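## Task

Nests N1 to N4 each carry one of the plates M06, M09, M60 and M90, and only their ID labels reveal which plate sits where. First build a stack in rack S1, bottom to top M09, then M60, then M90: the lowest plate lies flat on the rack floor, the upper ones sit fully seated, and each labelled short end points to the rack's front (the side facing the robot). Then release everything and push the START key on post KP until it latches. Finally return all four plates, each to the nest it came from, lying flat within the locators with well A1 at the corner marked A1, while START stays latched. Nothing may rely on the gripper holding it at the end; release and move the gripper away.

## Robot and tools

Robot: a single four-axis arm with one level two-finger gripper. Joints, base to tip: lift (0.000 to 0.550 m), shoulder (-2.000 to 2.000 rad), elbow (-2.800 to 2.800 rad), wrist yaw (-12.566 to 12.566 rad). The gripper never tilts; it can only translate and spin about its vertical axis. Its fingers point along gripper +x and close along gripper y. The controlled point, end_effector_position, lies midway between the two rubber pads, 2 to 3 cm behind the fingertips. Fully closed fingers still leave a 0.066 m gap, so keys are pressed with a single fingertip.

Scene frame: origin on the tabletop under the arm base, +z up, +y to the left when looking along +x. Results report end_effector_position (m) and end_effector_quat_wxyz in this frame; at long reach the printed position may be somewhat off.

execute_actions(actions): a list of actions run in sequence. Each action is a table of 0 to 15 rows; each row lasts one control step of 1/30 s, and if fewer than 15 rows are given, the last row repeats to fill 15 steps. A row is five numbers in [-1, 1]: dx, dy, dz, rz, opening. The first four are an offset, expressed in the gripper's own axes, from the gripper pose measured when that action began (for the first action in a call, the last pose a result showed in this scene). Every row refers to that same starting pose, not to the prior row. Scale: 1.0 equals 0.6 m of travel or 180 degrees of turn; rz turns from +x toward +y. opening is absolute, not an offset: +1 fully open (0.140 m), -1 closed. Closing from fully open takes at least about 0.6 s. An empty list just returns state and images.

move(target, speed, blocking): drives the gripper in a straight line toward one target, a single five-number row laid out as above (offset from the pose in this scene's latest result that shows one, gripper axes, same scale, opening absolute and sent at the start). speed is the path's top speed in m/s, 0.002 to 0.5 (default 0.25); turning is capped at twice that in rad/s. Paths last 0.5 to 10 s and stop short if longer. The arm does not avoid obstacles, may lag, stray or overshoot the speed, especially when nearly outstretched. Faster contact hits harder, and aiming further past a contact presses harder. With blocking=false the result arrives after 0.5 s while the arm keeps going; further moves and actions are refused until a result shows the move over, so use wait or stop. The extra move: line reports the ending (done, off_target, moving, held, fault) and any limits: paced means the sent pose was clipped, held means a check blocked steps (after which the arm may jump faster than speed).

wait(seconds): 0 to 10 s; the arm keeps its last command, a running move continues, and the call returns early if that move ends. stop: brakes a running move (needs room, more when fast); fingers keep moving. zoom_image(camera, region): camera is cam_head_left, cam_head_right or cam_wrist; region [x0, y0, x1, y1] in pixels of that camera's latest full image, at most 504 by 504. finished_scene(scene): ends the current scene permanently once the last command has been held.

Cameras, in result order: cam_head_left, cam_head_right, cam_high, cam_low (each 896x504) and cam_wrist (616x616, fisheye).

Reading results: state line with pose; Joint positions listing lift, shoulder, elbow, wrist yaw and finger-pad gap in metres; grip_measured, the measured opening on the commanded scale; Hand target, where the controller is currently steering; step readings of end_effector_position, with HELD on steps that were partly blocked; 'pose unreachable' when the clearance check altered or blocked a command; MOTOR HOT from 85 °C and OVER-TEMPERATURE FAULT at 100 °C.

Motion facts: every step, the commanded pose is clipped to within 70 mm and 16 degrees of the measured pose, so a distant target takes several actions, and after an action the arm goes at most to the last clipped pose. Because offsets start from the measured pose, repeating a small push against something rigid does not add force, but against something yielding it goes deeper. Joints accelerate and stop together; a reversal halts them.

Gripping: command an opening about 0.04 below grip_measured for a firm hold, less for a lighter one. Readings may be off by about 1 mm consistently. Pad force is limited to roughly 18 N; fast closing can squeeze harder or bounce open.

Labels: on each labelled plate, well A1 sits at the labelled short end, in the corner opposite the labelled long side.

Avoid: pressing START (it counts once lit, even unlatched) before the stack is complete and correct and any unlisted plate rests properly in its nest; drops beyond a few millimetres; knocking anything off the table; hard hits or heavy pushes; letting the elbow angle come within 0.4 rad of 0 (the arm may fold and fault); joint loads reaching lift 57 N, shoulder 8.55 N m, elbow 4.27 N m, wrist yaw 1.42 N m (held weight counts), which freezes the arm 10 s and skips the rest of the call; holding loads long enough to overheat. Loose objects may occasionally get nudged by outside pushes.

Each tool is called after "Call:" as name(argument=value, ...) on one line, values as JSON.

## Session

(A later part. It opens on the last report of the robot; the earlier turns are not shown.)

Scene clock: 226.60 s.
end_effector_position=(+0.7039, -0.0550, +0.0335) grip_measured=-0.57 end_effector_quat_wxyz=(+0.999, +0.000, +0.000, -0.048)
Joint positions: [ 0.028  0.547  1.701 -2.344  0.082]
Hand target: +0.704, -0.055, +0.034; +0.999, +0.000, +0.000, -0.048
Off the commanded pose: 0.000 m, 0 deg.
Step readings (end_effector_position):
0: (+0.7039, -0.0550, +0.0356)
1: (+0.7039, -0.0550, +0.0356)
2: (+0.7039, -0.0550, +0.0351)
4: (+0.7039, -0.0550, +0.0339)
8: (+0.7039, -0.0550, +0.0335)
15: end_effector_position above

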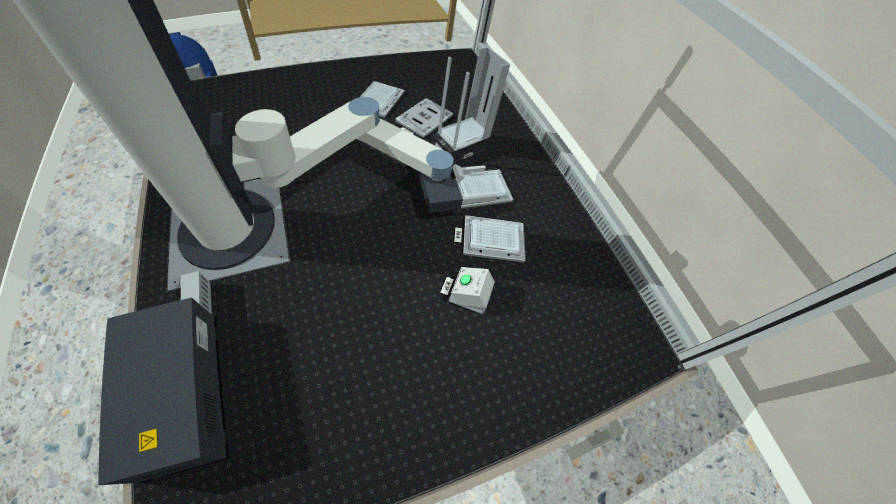

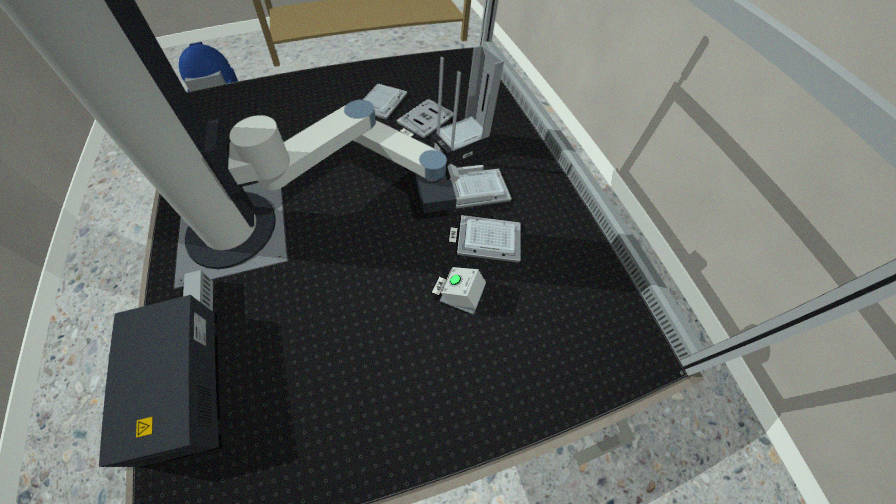

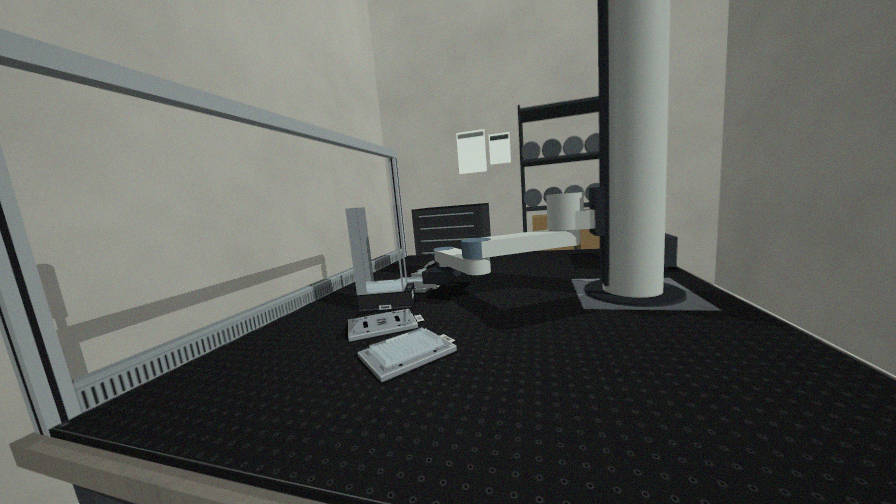

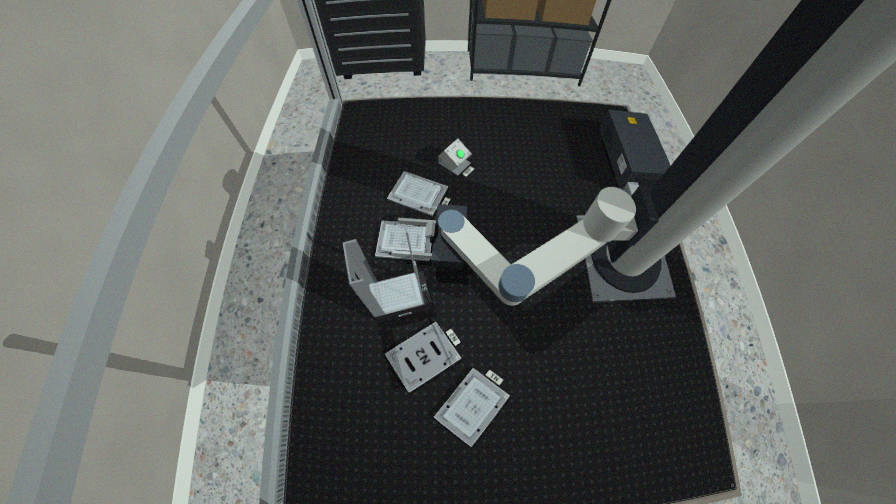

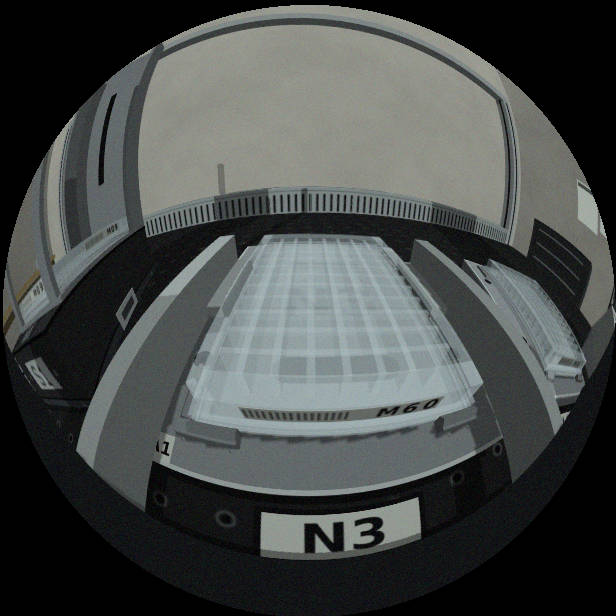

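Call:
execute_actions(actions=[[[0,0,0,0,-0.58],[0,0,0,0,-0.55],[0,0,0,0,-0.52],[0,0,0,0,-0.48],[0,0,0,0,-0.44],[0,0,0,0,-0.4],[0,0,0,0,-0.32],[0,0,0,0,-0.22],[0,0,0,0,-0.1],[0,0,0,0,0],[0,0,0,0,0.1],[0,0,0,0,0.2],[0,0,0,0,0.3],[0,0,0,0,0.4]]])

Call:
move(target=[-0.05,0,0.09,0,0.4], speed=0.2)

Scene clock: 229.20 s.
end_effector_position=(+0.7039, -0.0550, +0.0335) grip_measured=+0.40 end_effector_quat_wxyz=(+0.999, +0.000, +0.000, -0.048)
Joint positions: [ 0.028  0.547  1.701 -2.344  0.118]
Hand target: +0.704, -0.055, +0.033; +0.999, +0.000, +0.000, -0.048
Off the commanded pose: 0.000 m, 0 deg.
Step readings (end_effector_position):
0: (+0.7039, -0.0550, +0.0335)
1: (+0.7039, -0.0550, +0.0335)
2: (+0.7039, -0.0550, +0.0335)
4: (+0.7039, -0.0550, +0.0335)
8: (+0.7039, -0.0550, +0.0335)
15: end_effector_position above

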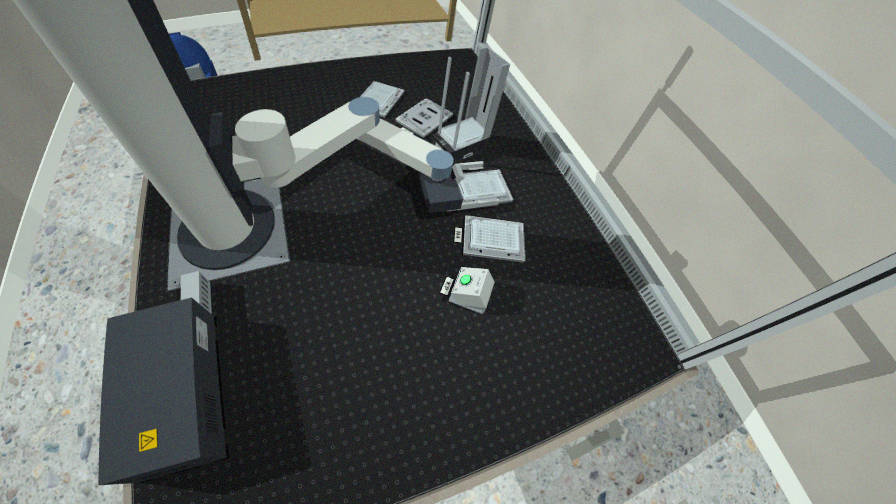

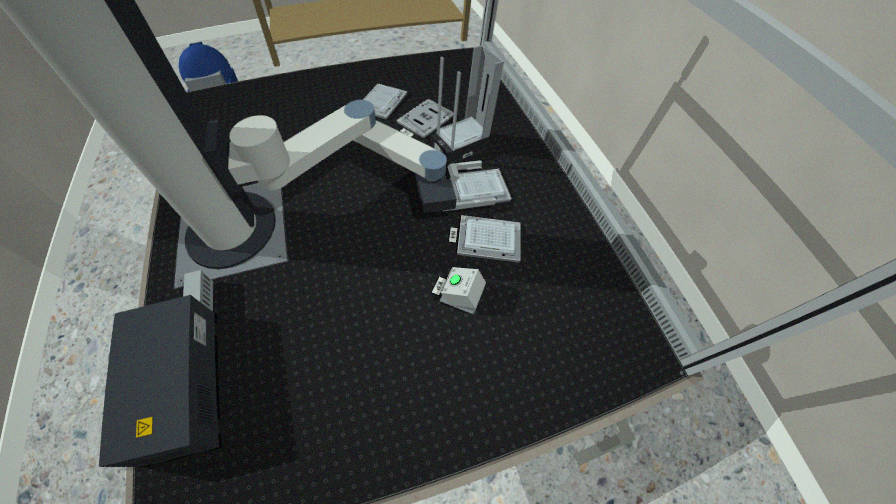

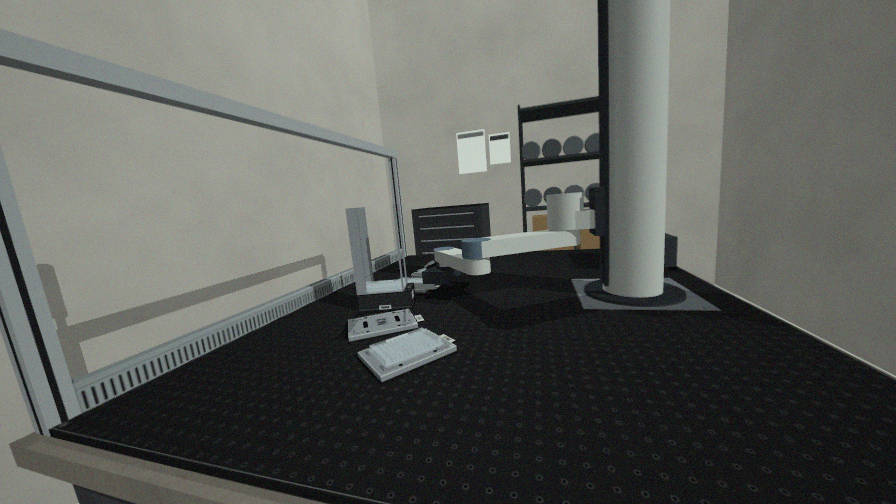

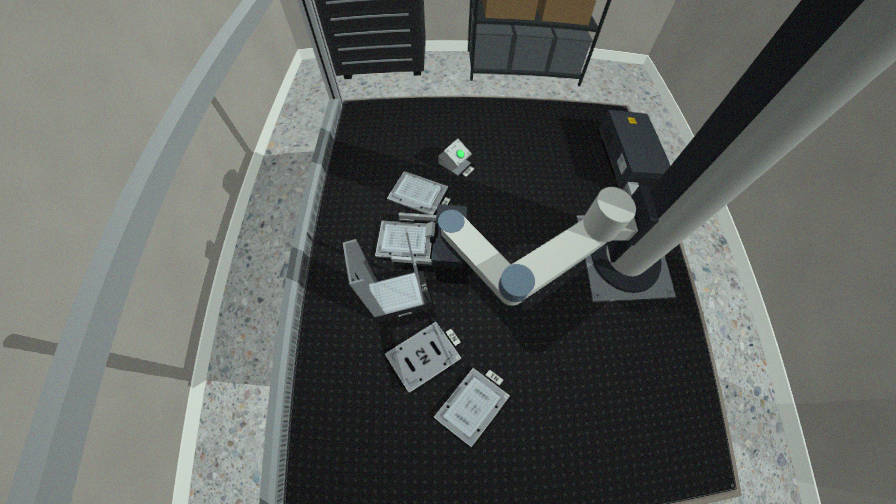

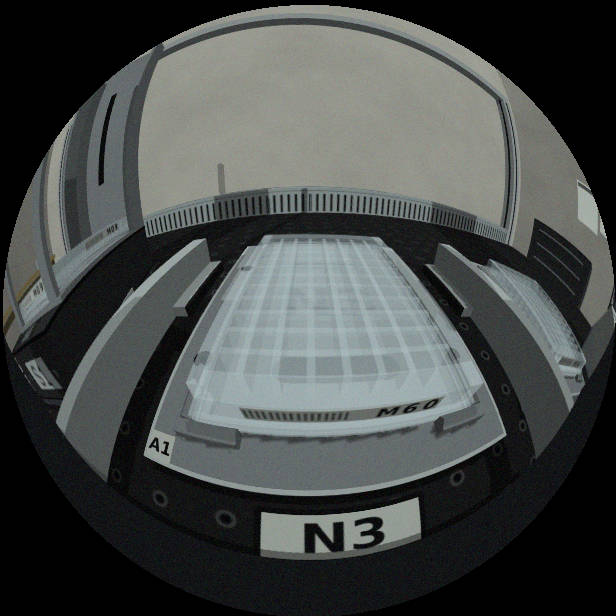

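Scene clock: 229.93 s.
end_effector_position=(+0.6741, -0.0522, +0.0875) grip_measured=+0.40 end_effector_quat_wxyz=(+0.999, +0.000, +0.000, -0.048)
Joint positions: [ 0.083  0.618  1.533 -2.247  0.118]
Hand target: +0.674, -0.052, +0.087; +0.999, +0.000, +0.000, -0.048
Off the commanded pose: 0.000 m, 0 deg.
move: done

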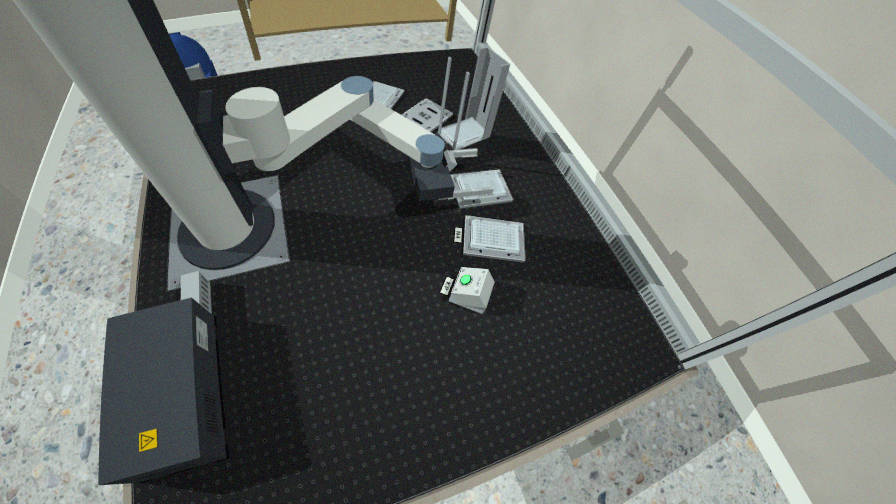

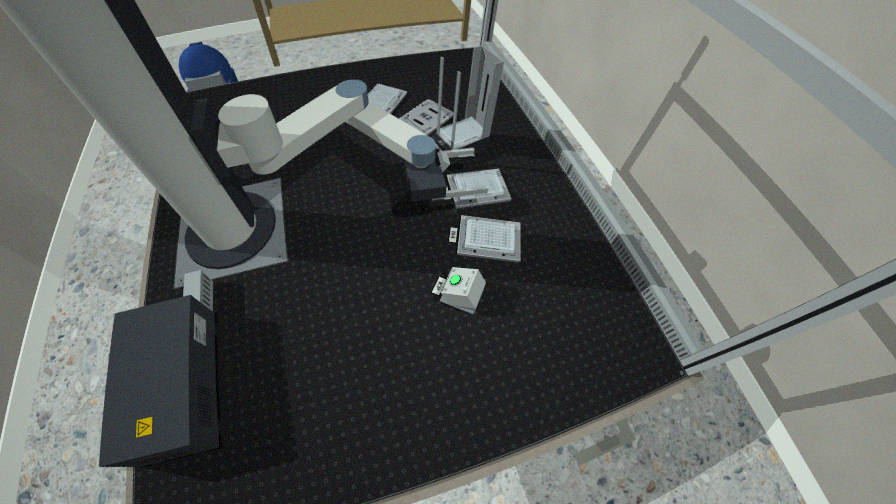

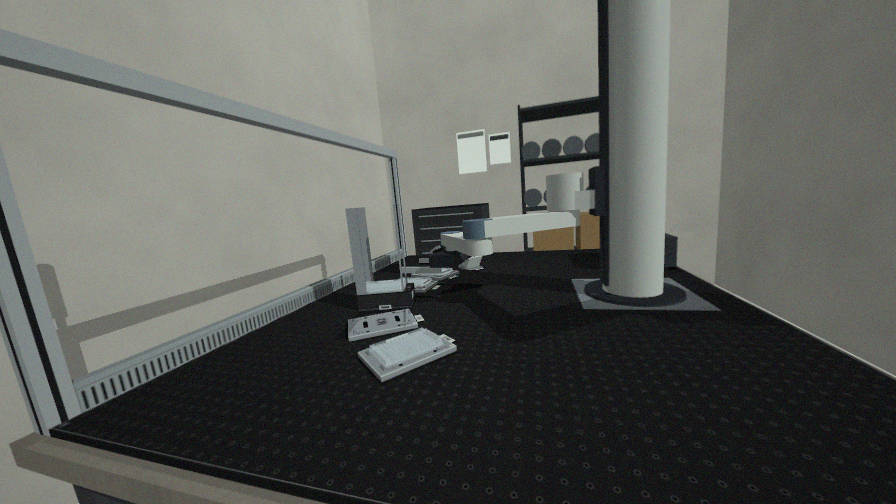

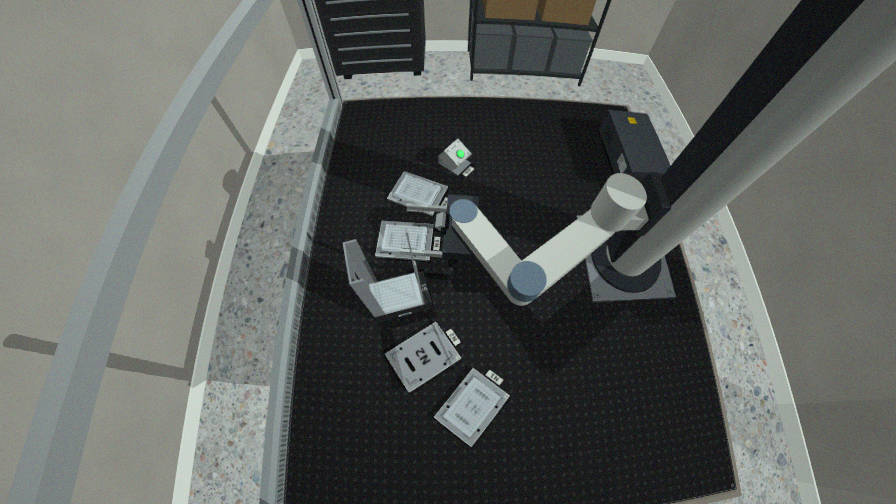

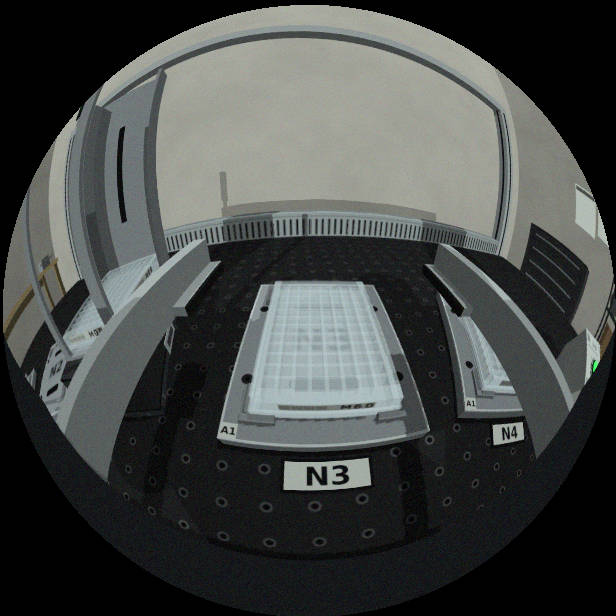

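Call:
move(target=[-0.153,0.0392,-0.0217,0.1124,0.4], speed=0.3)

Scene clock: 231.70 s.
end_effector_position=(+0.5849, -0.0200, +0.0745) grip_measured=+0.40 end_effector_quat_wxyz=(+0.992, +0.000, +0.000, +0.128)
Joint positions: [ 0.069  0.686  1.128 -1.558  0.118]
Hand target: +0.585, -0.020, +0.075; +0.992, +0.000, +0.000, +0.128
Off the commanded pose: 0.000 m, 0 deg.
move: done

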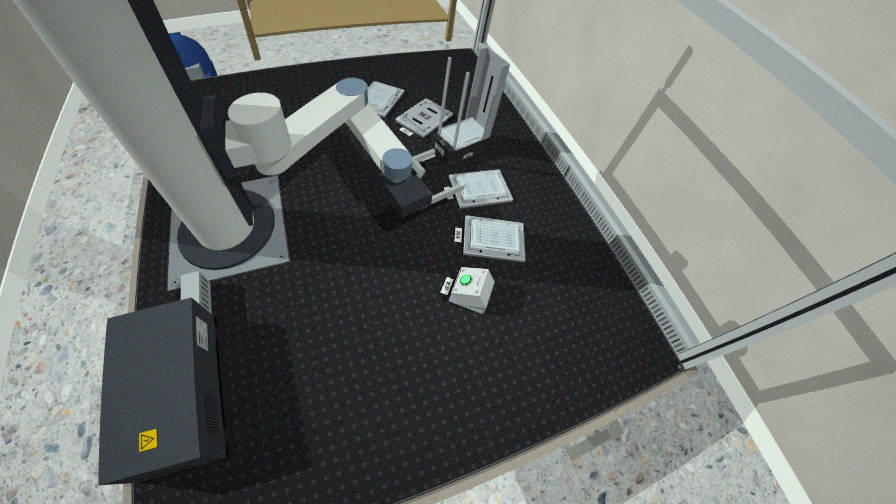

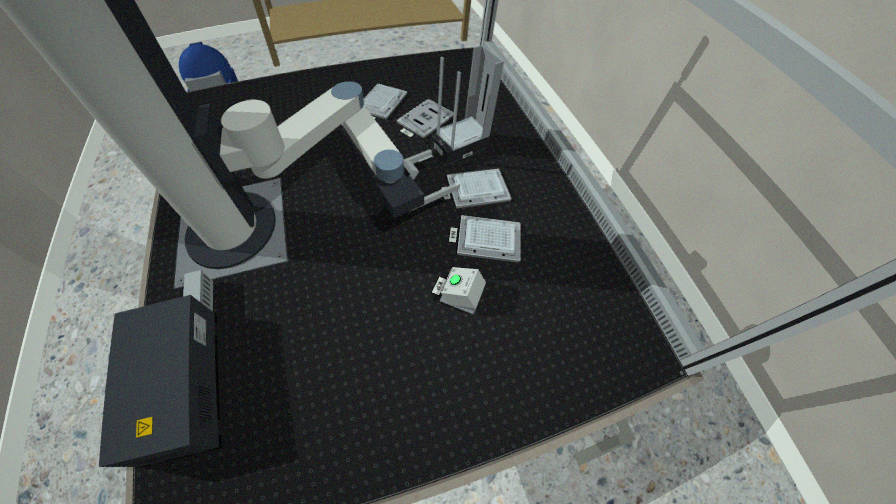

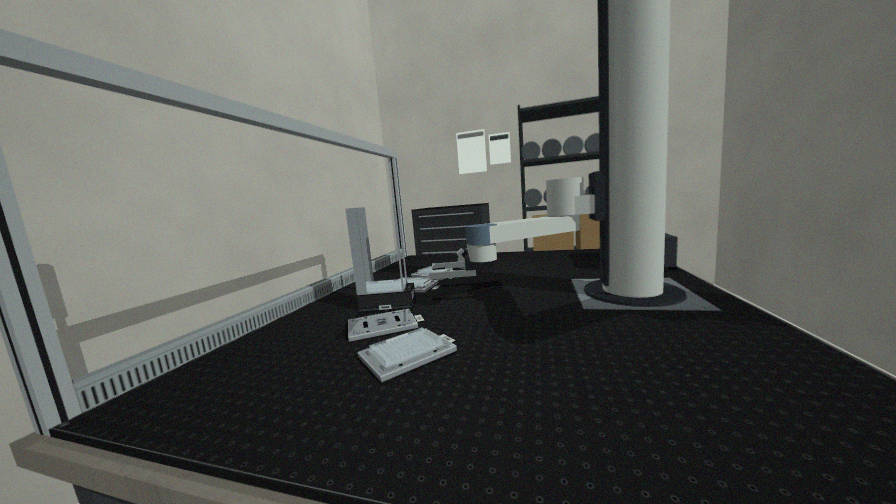

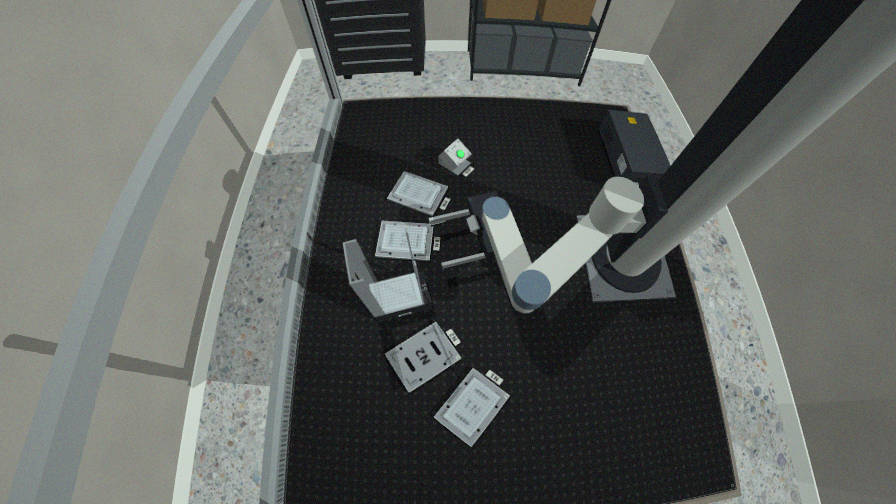

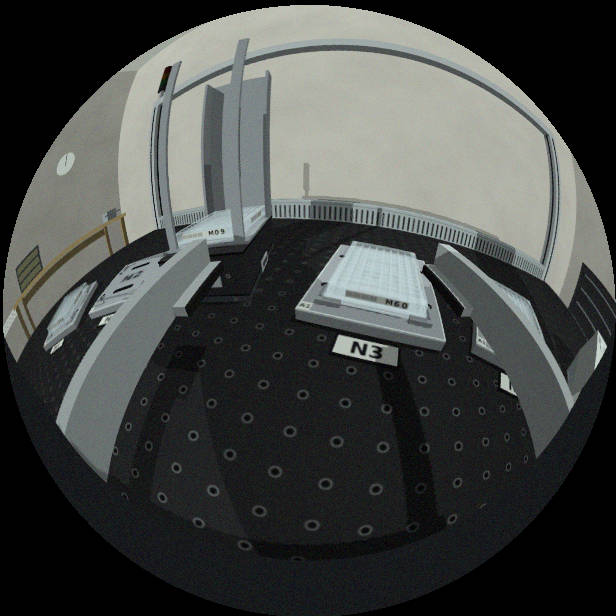

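Call:
move(target=[0.0661,0.1885,0,0,0.4], speed=0.3)

Scene clock: 232.93 s.
end_effector_position=(+0.5946, +0.0996, +0.0745) grip_measured=+0.40 end_effector_quat_wxyz=(+0.992, +0.000, +0.000, +0.128)
Joint positions: [ 0.069  1.088  1.181 -2.012  0.118]
Hand target: +0.595, +0.099, +0.074; +0.992, +0.000, +0.000, +0.128
Off the commanded pose: 0.000 m, 0 deg.
move: done

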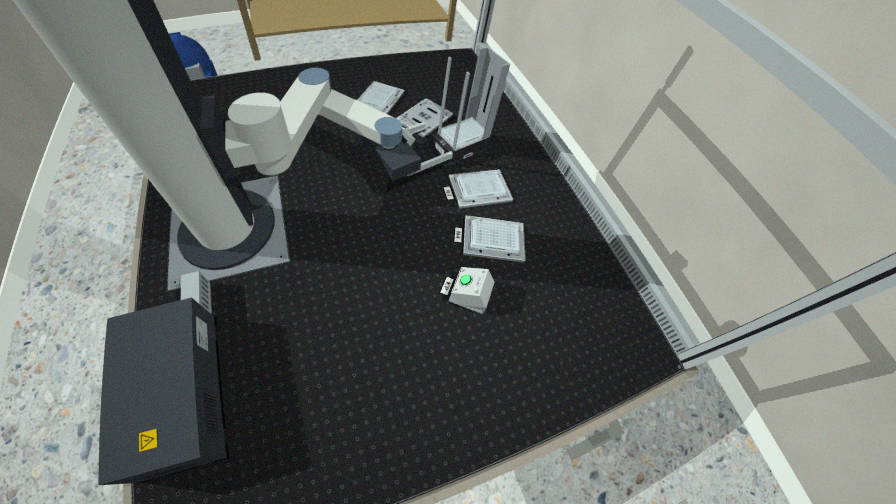

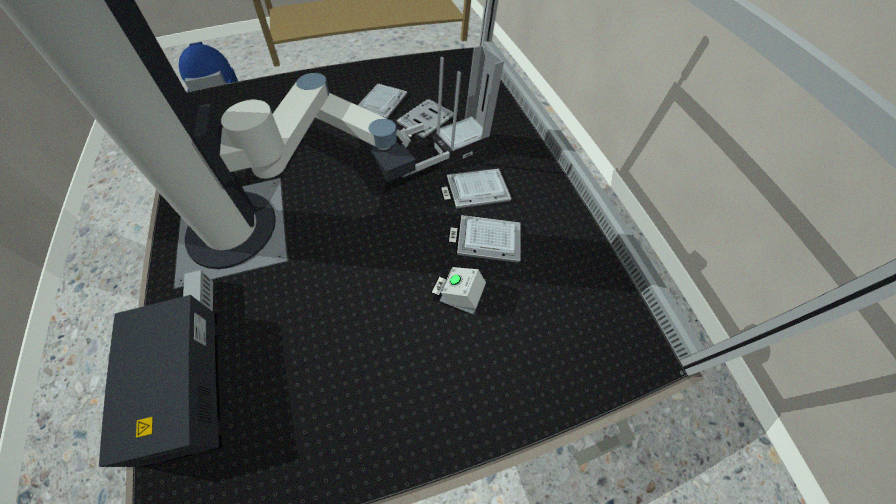

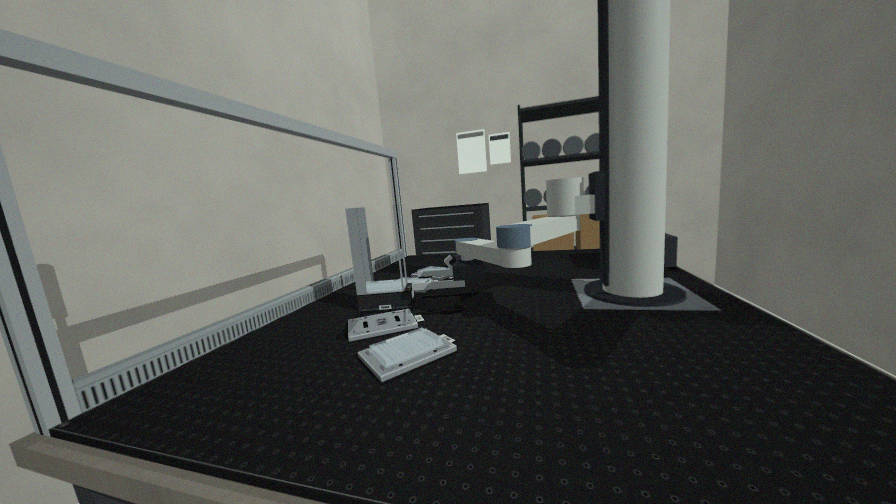

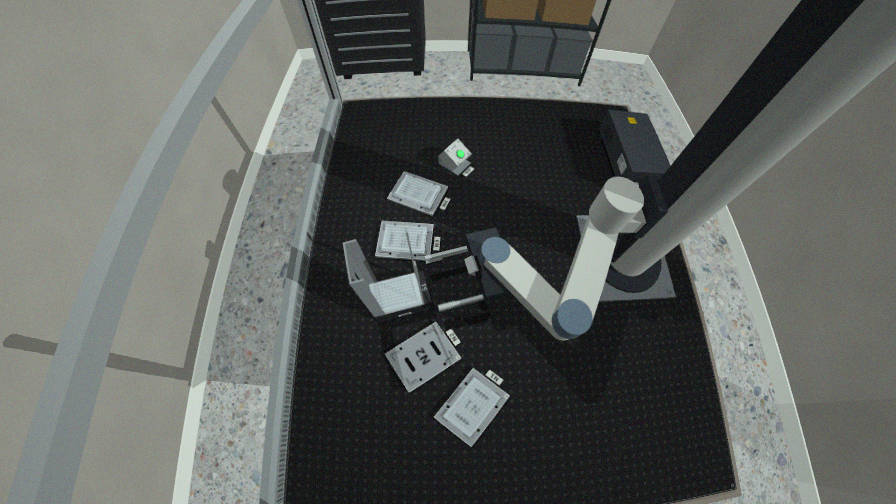

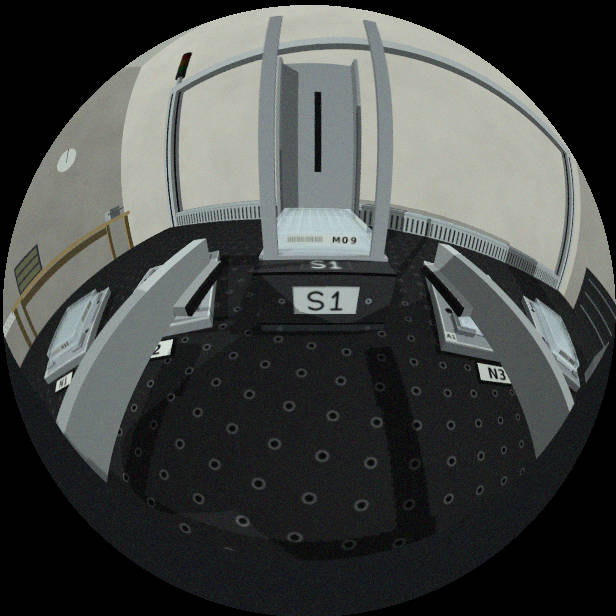

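Call:
move(target=[0.21,0,0,0,0.4], speed=0.15)

Call:
execute_actions(actions=[[[0,0,0,0,0.25],[0,0,0,0,0.12],[0,0,0,0,0.0],[0,0,0,0,-0.1],[0,0,0,0,-0.2],[0,0,0,0,-0.28],[0,0,0,0,-0.33],[0,0,0,0,-0.37],[0,0,0,0,-0.4]],[[0,0,0,0,-0.43],[0,0,0,0,-0.46],[0,0,0,0,-0.49],[0,0,0,0,-0.51],[0,0,0,0,-0.53],[0,0,0,0,-0.55],[0,0,0,0,-0.57],[0,0,0,0,-0.59],[0,0,0,0,-0.6],[0,0,0,0,-0.61]]])

Scene clock: 234.60 s.
end_effector_position=(+0.7164, +0.1317, +0.0745) grip_measured=+0.40 end_effector_quat_wxyz=(+0.992, +0.000, +0.000, +0.128)
Joint positions: [ 0.07   0.817  1.858 -2.418  0.118]
Hand target: +0.716, +0.132, +0.074; +0.992, +0.000, +0.000, +0.128
Off the commanded pose: 0.000 m, 0 deg.
move: done

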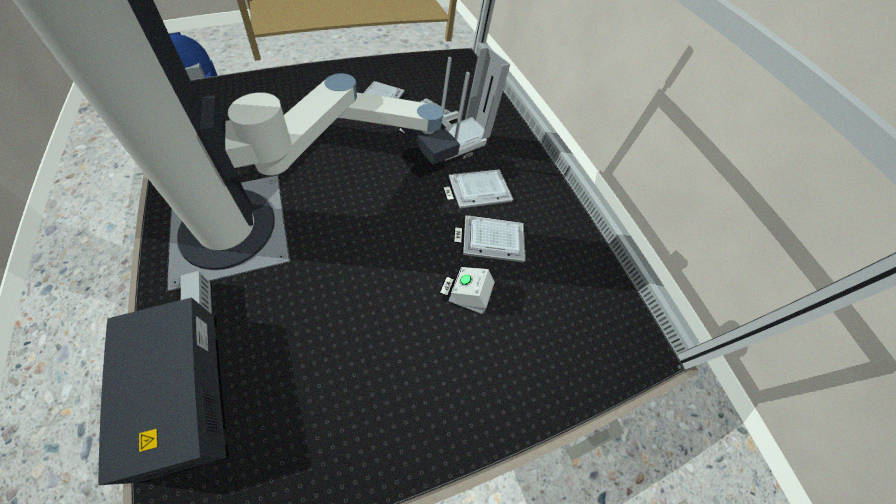

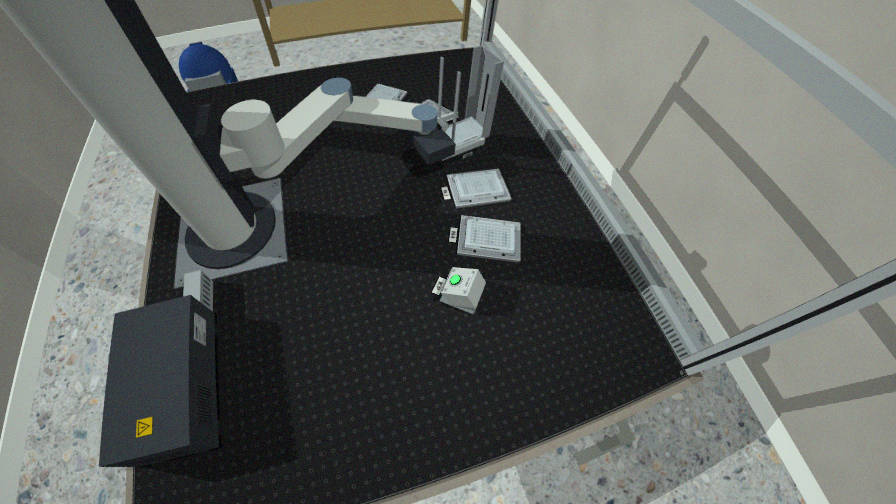

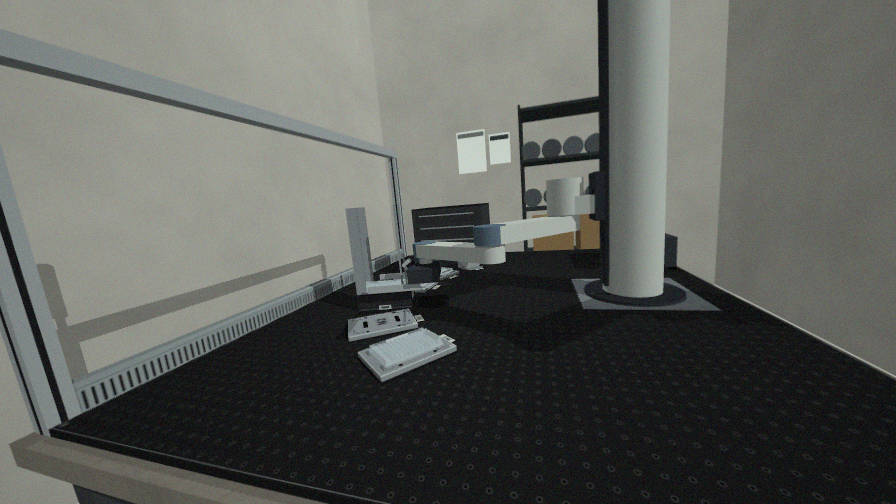

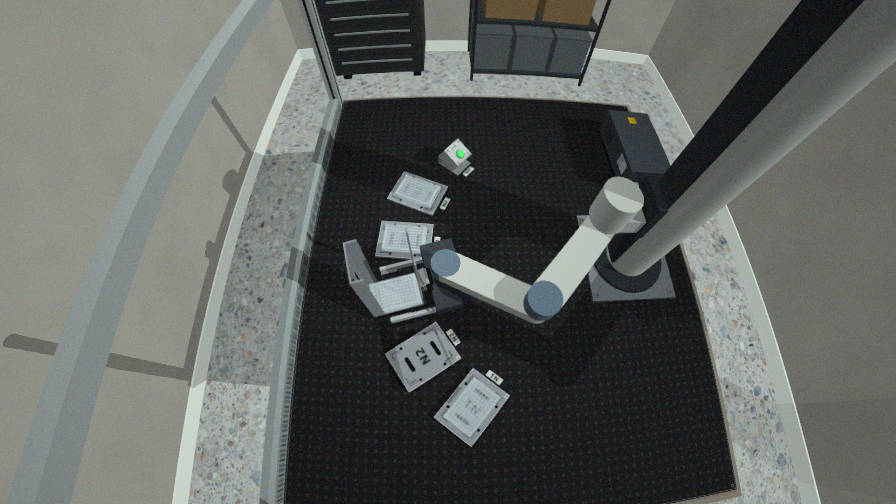

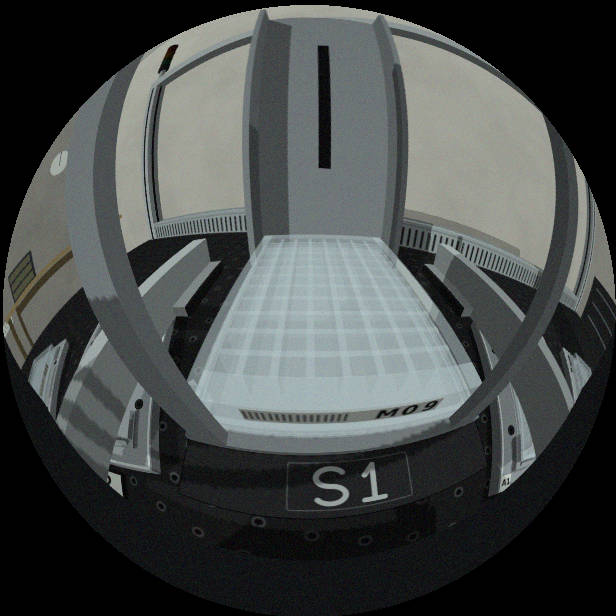

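Scene clock: 235.60 s.
end_effector_position=(+0.7164, +0.1317, +0.0745) grip_measured=-0.57 end_effector_quat_wxyz=(+0.992, +0.000, +0.000, +0.128)
Joint positions: [ 0.07   0.817  1.858 -2.418  0.082]
Hand target: +0.716, +0.132, +0.075; +0.992, +0.000, +0.000, +0.128
Off the commanded pose: 0.000 m, 0 deg.
Step readings (end_effector_position; steps 1 to 15: 1st action; 16 to 30: 2nd action):
0: (+0.7164, +0.1317, +0.0745)
1: (+0.7164, +0.1317, +0.0745)
2: (+0.7164, +0.1317, +0.0745)
4: (+0.7164, +0.1317, +0.0745)
8: (+0.7164, +0.1317, +0.0745)
15: (+0.7164, +0.1317, +0.0745)
16: (+0.7164, +0.1317, +0.0745)
17: (+0.7164, +0.1317, +0.0745)
19: (+0.7164, +0.1317, +0.0745)
23: (+0.7164, +0.1317, +0.0745)
30: end_effector_position above

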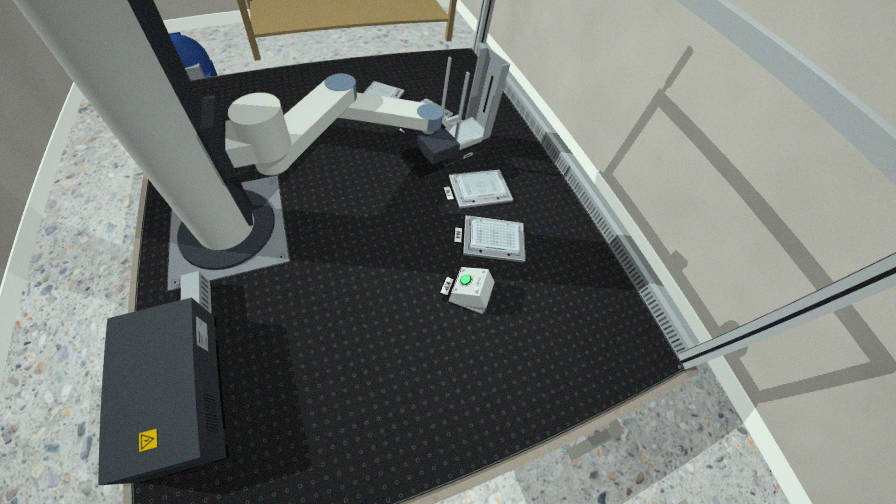

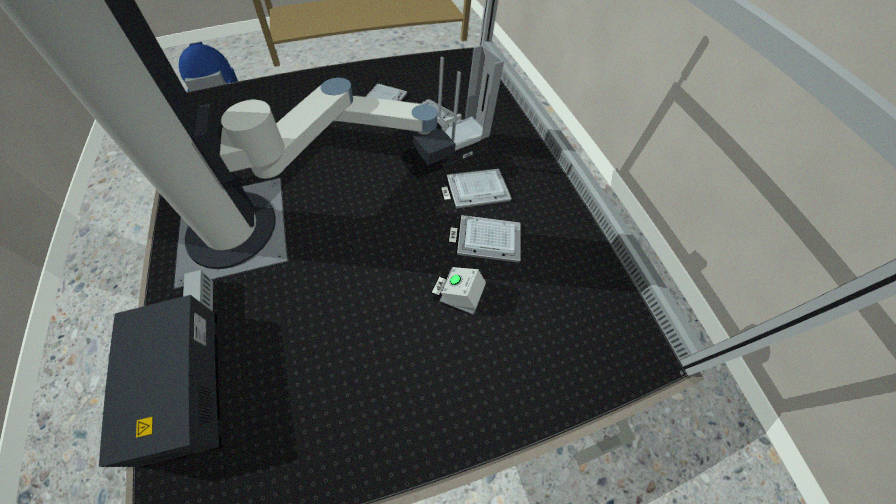

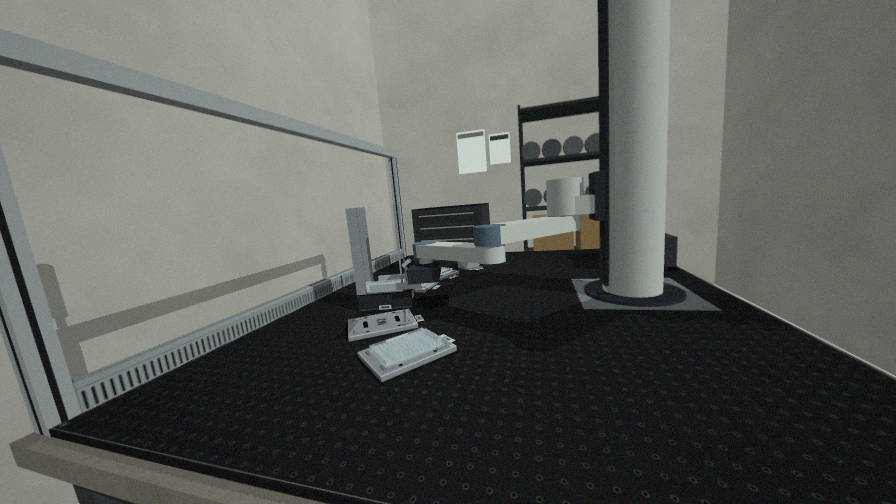

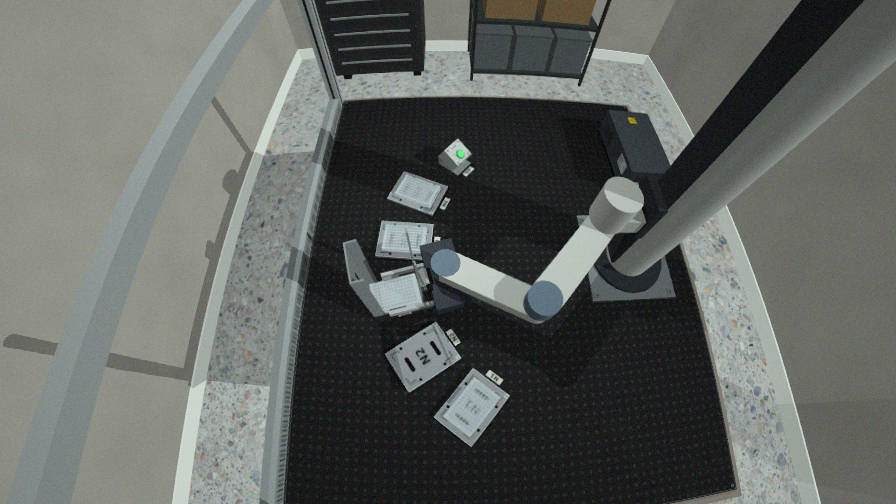

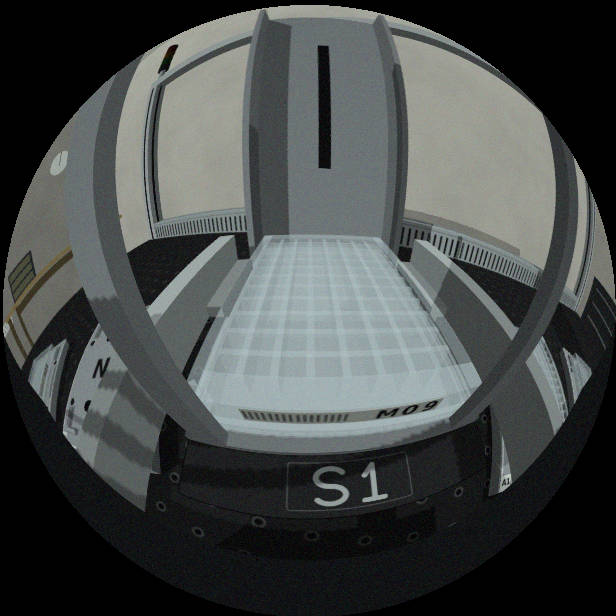

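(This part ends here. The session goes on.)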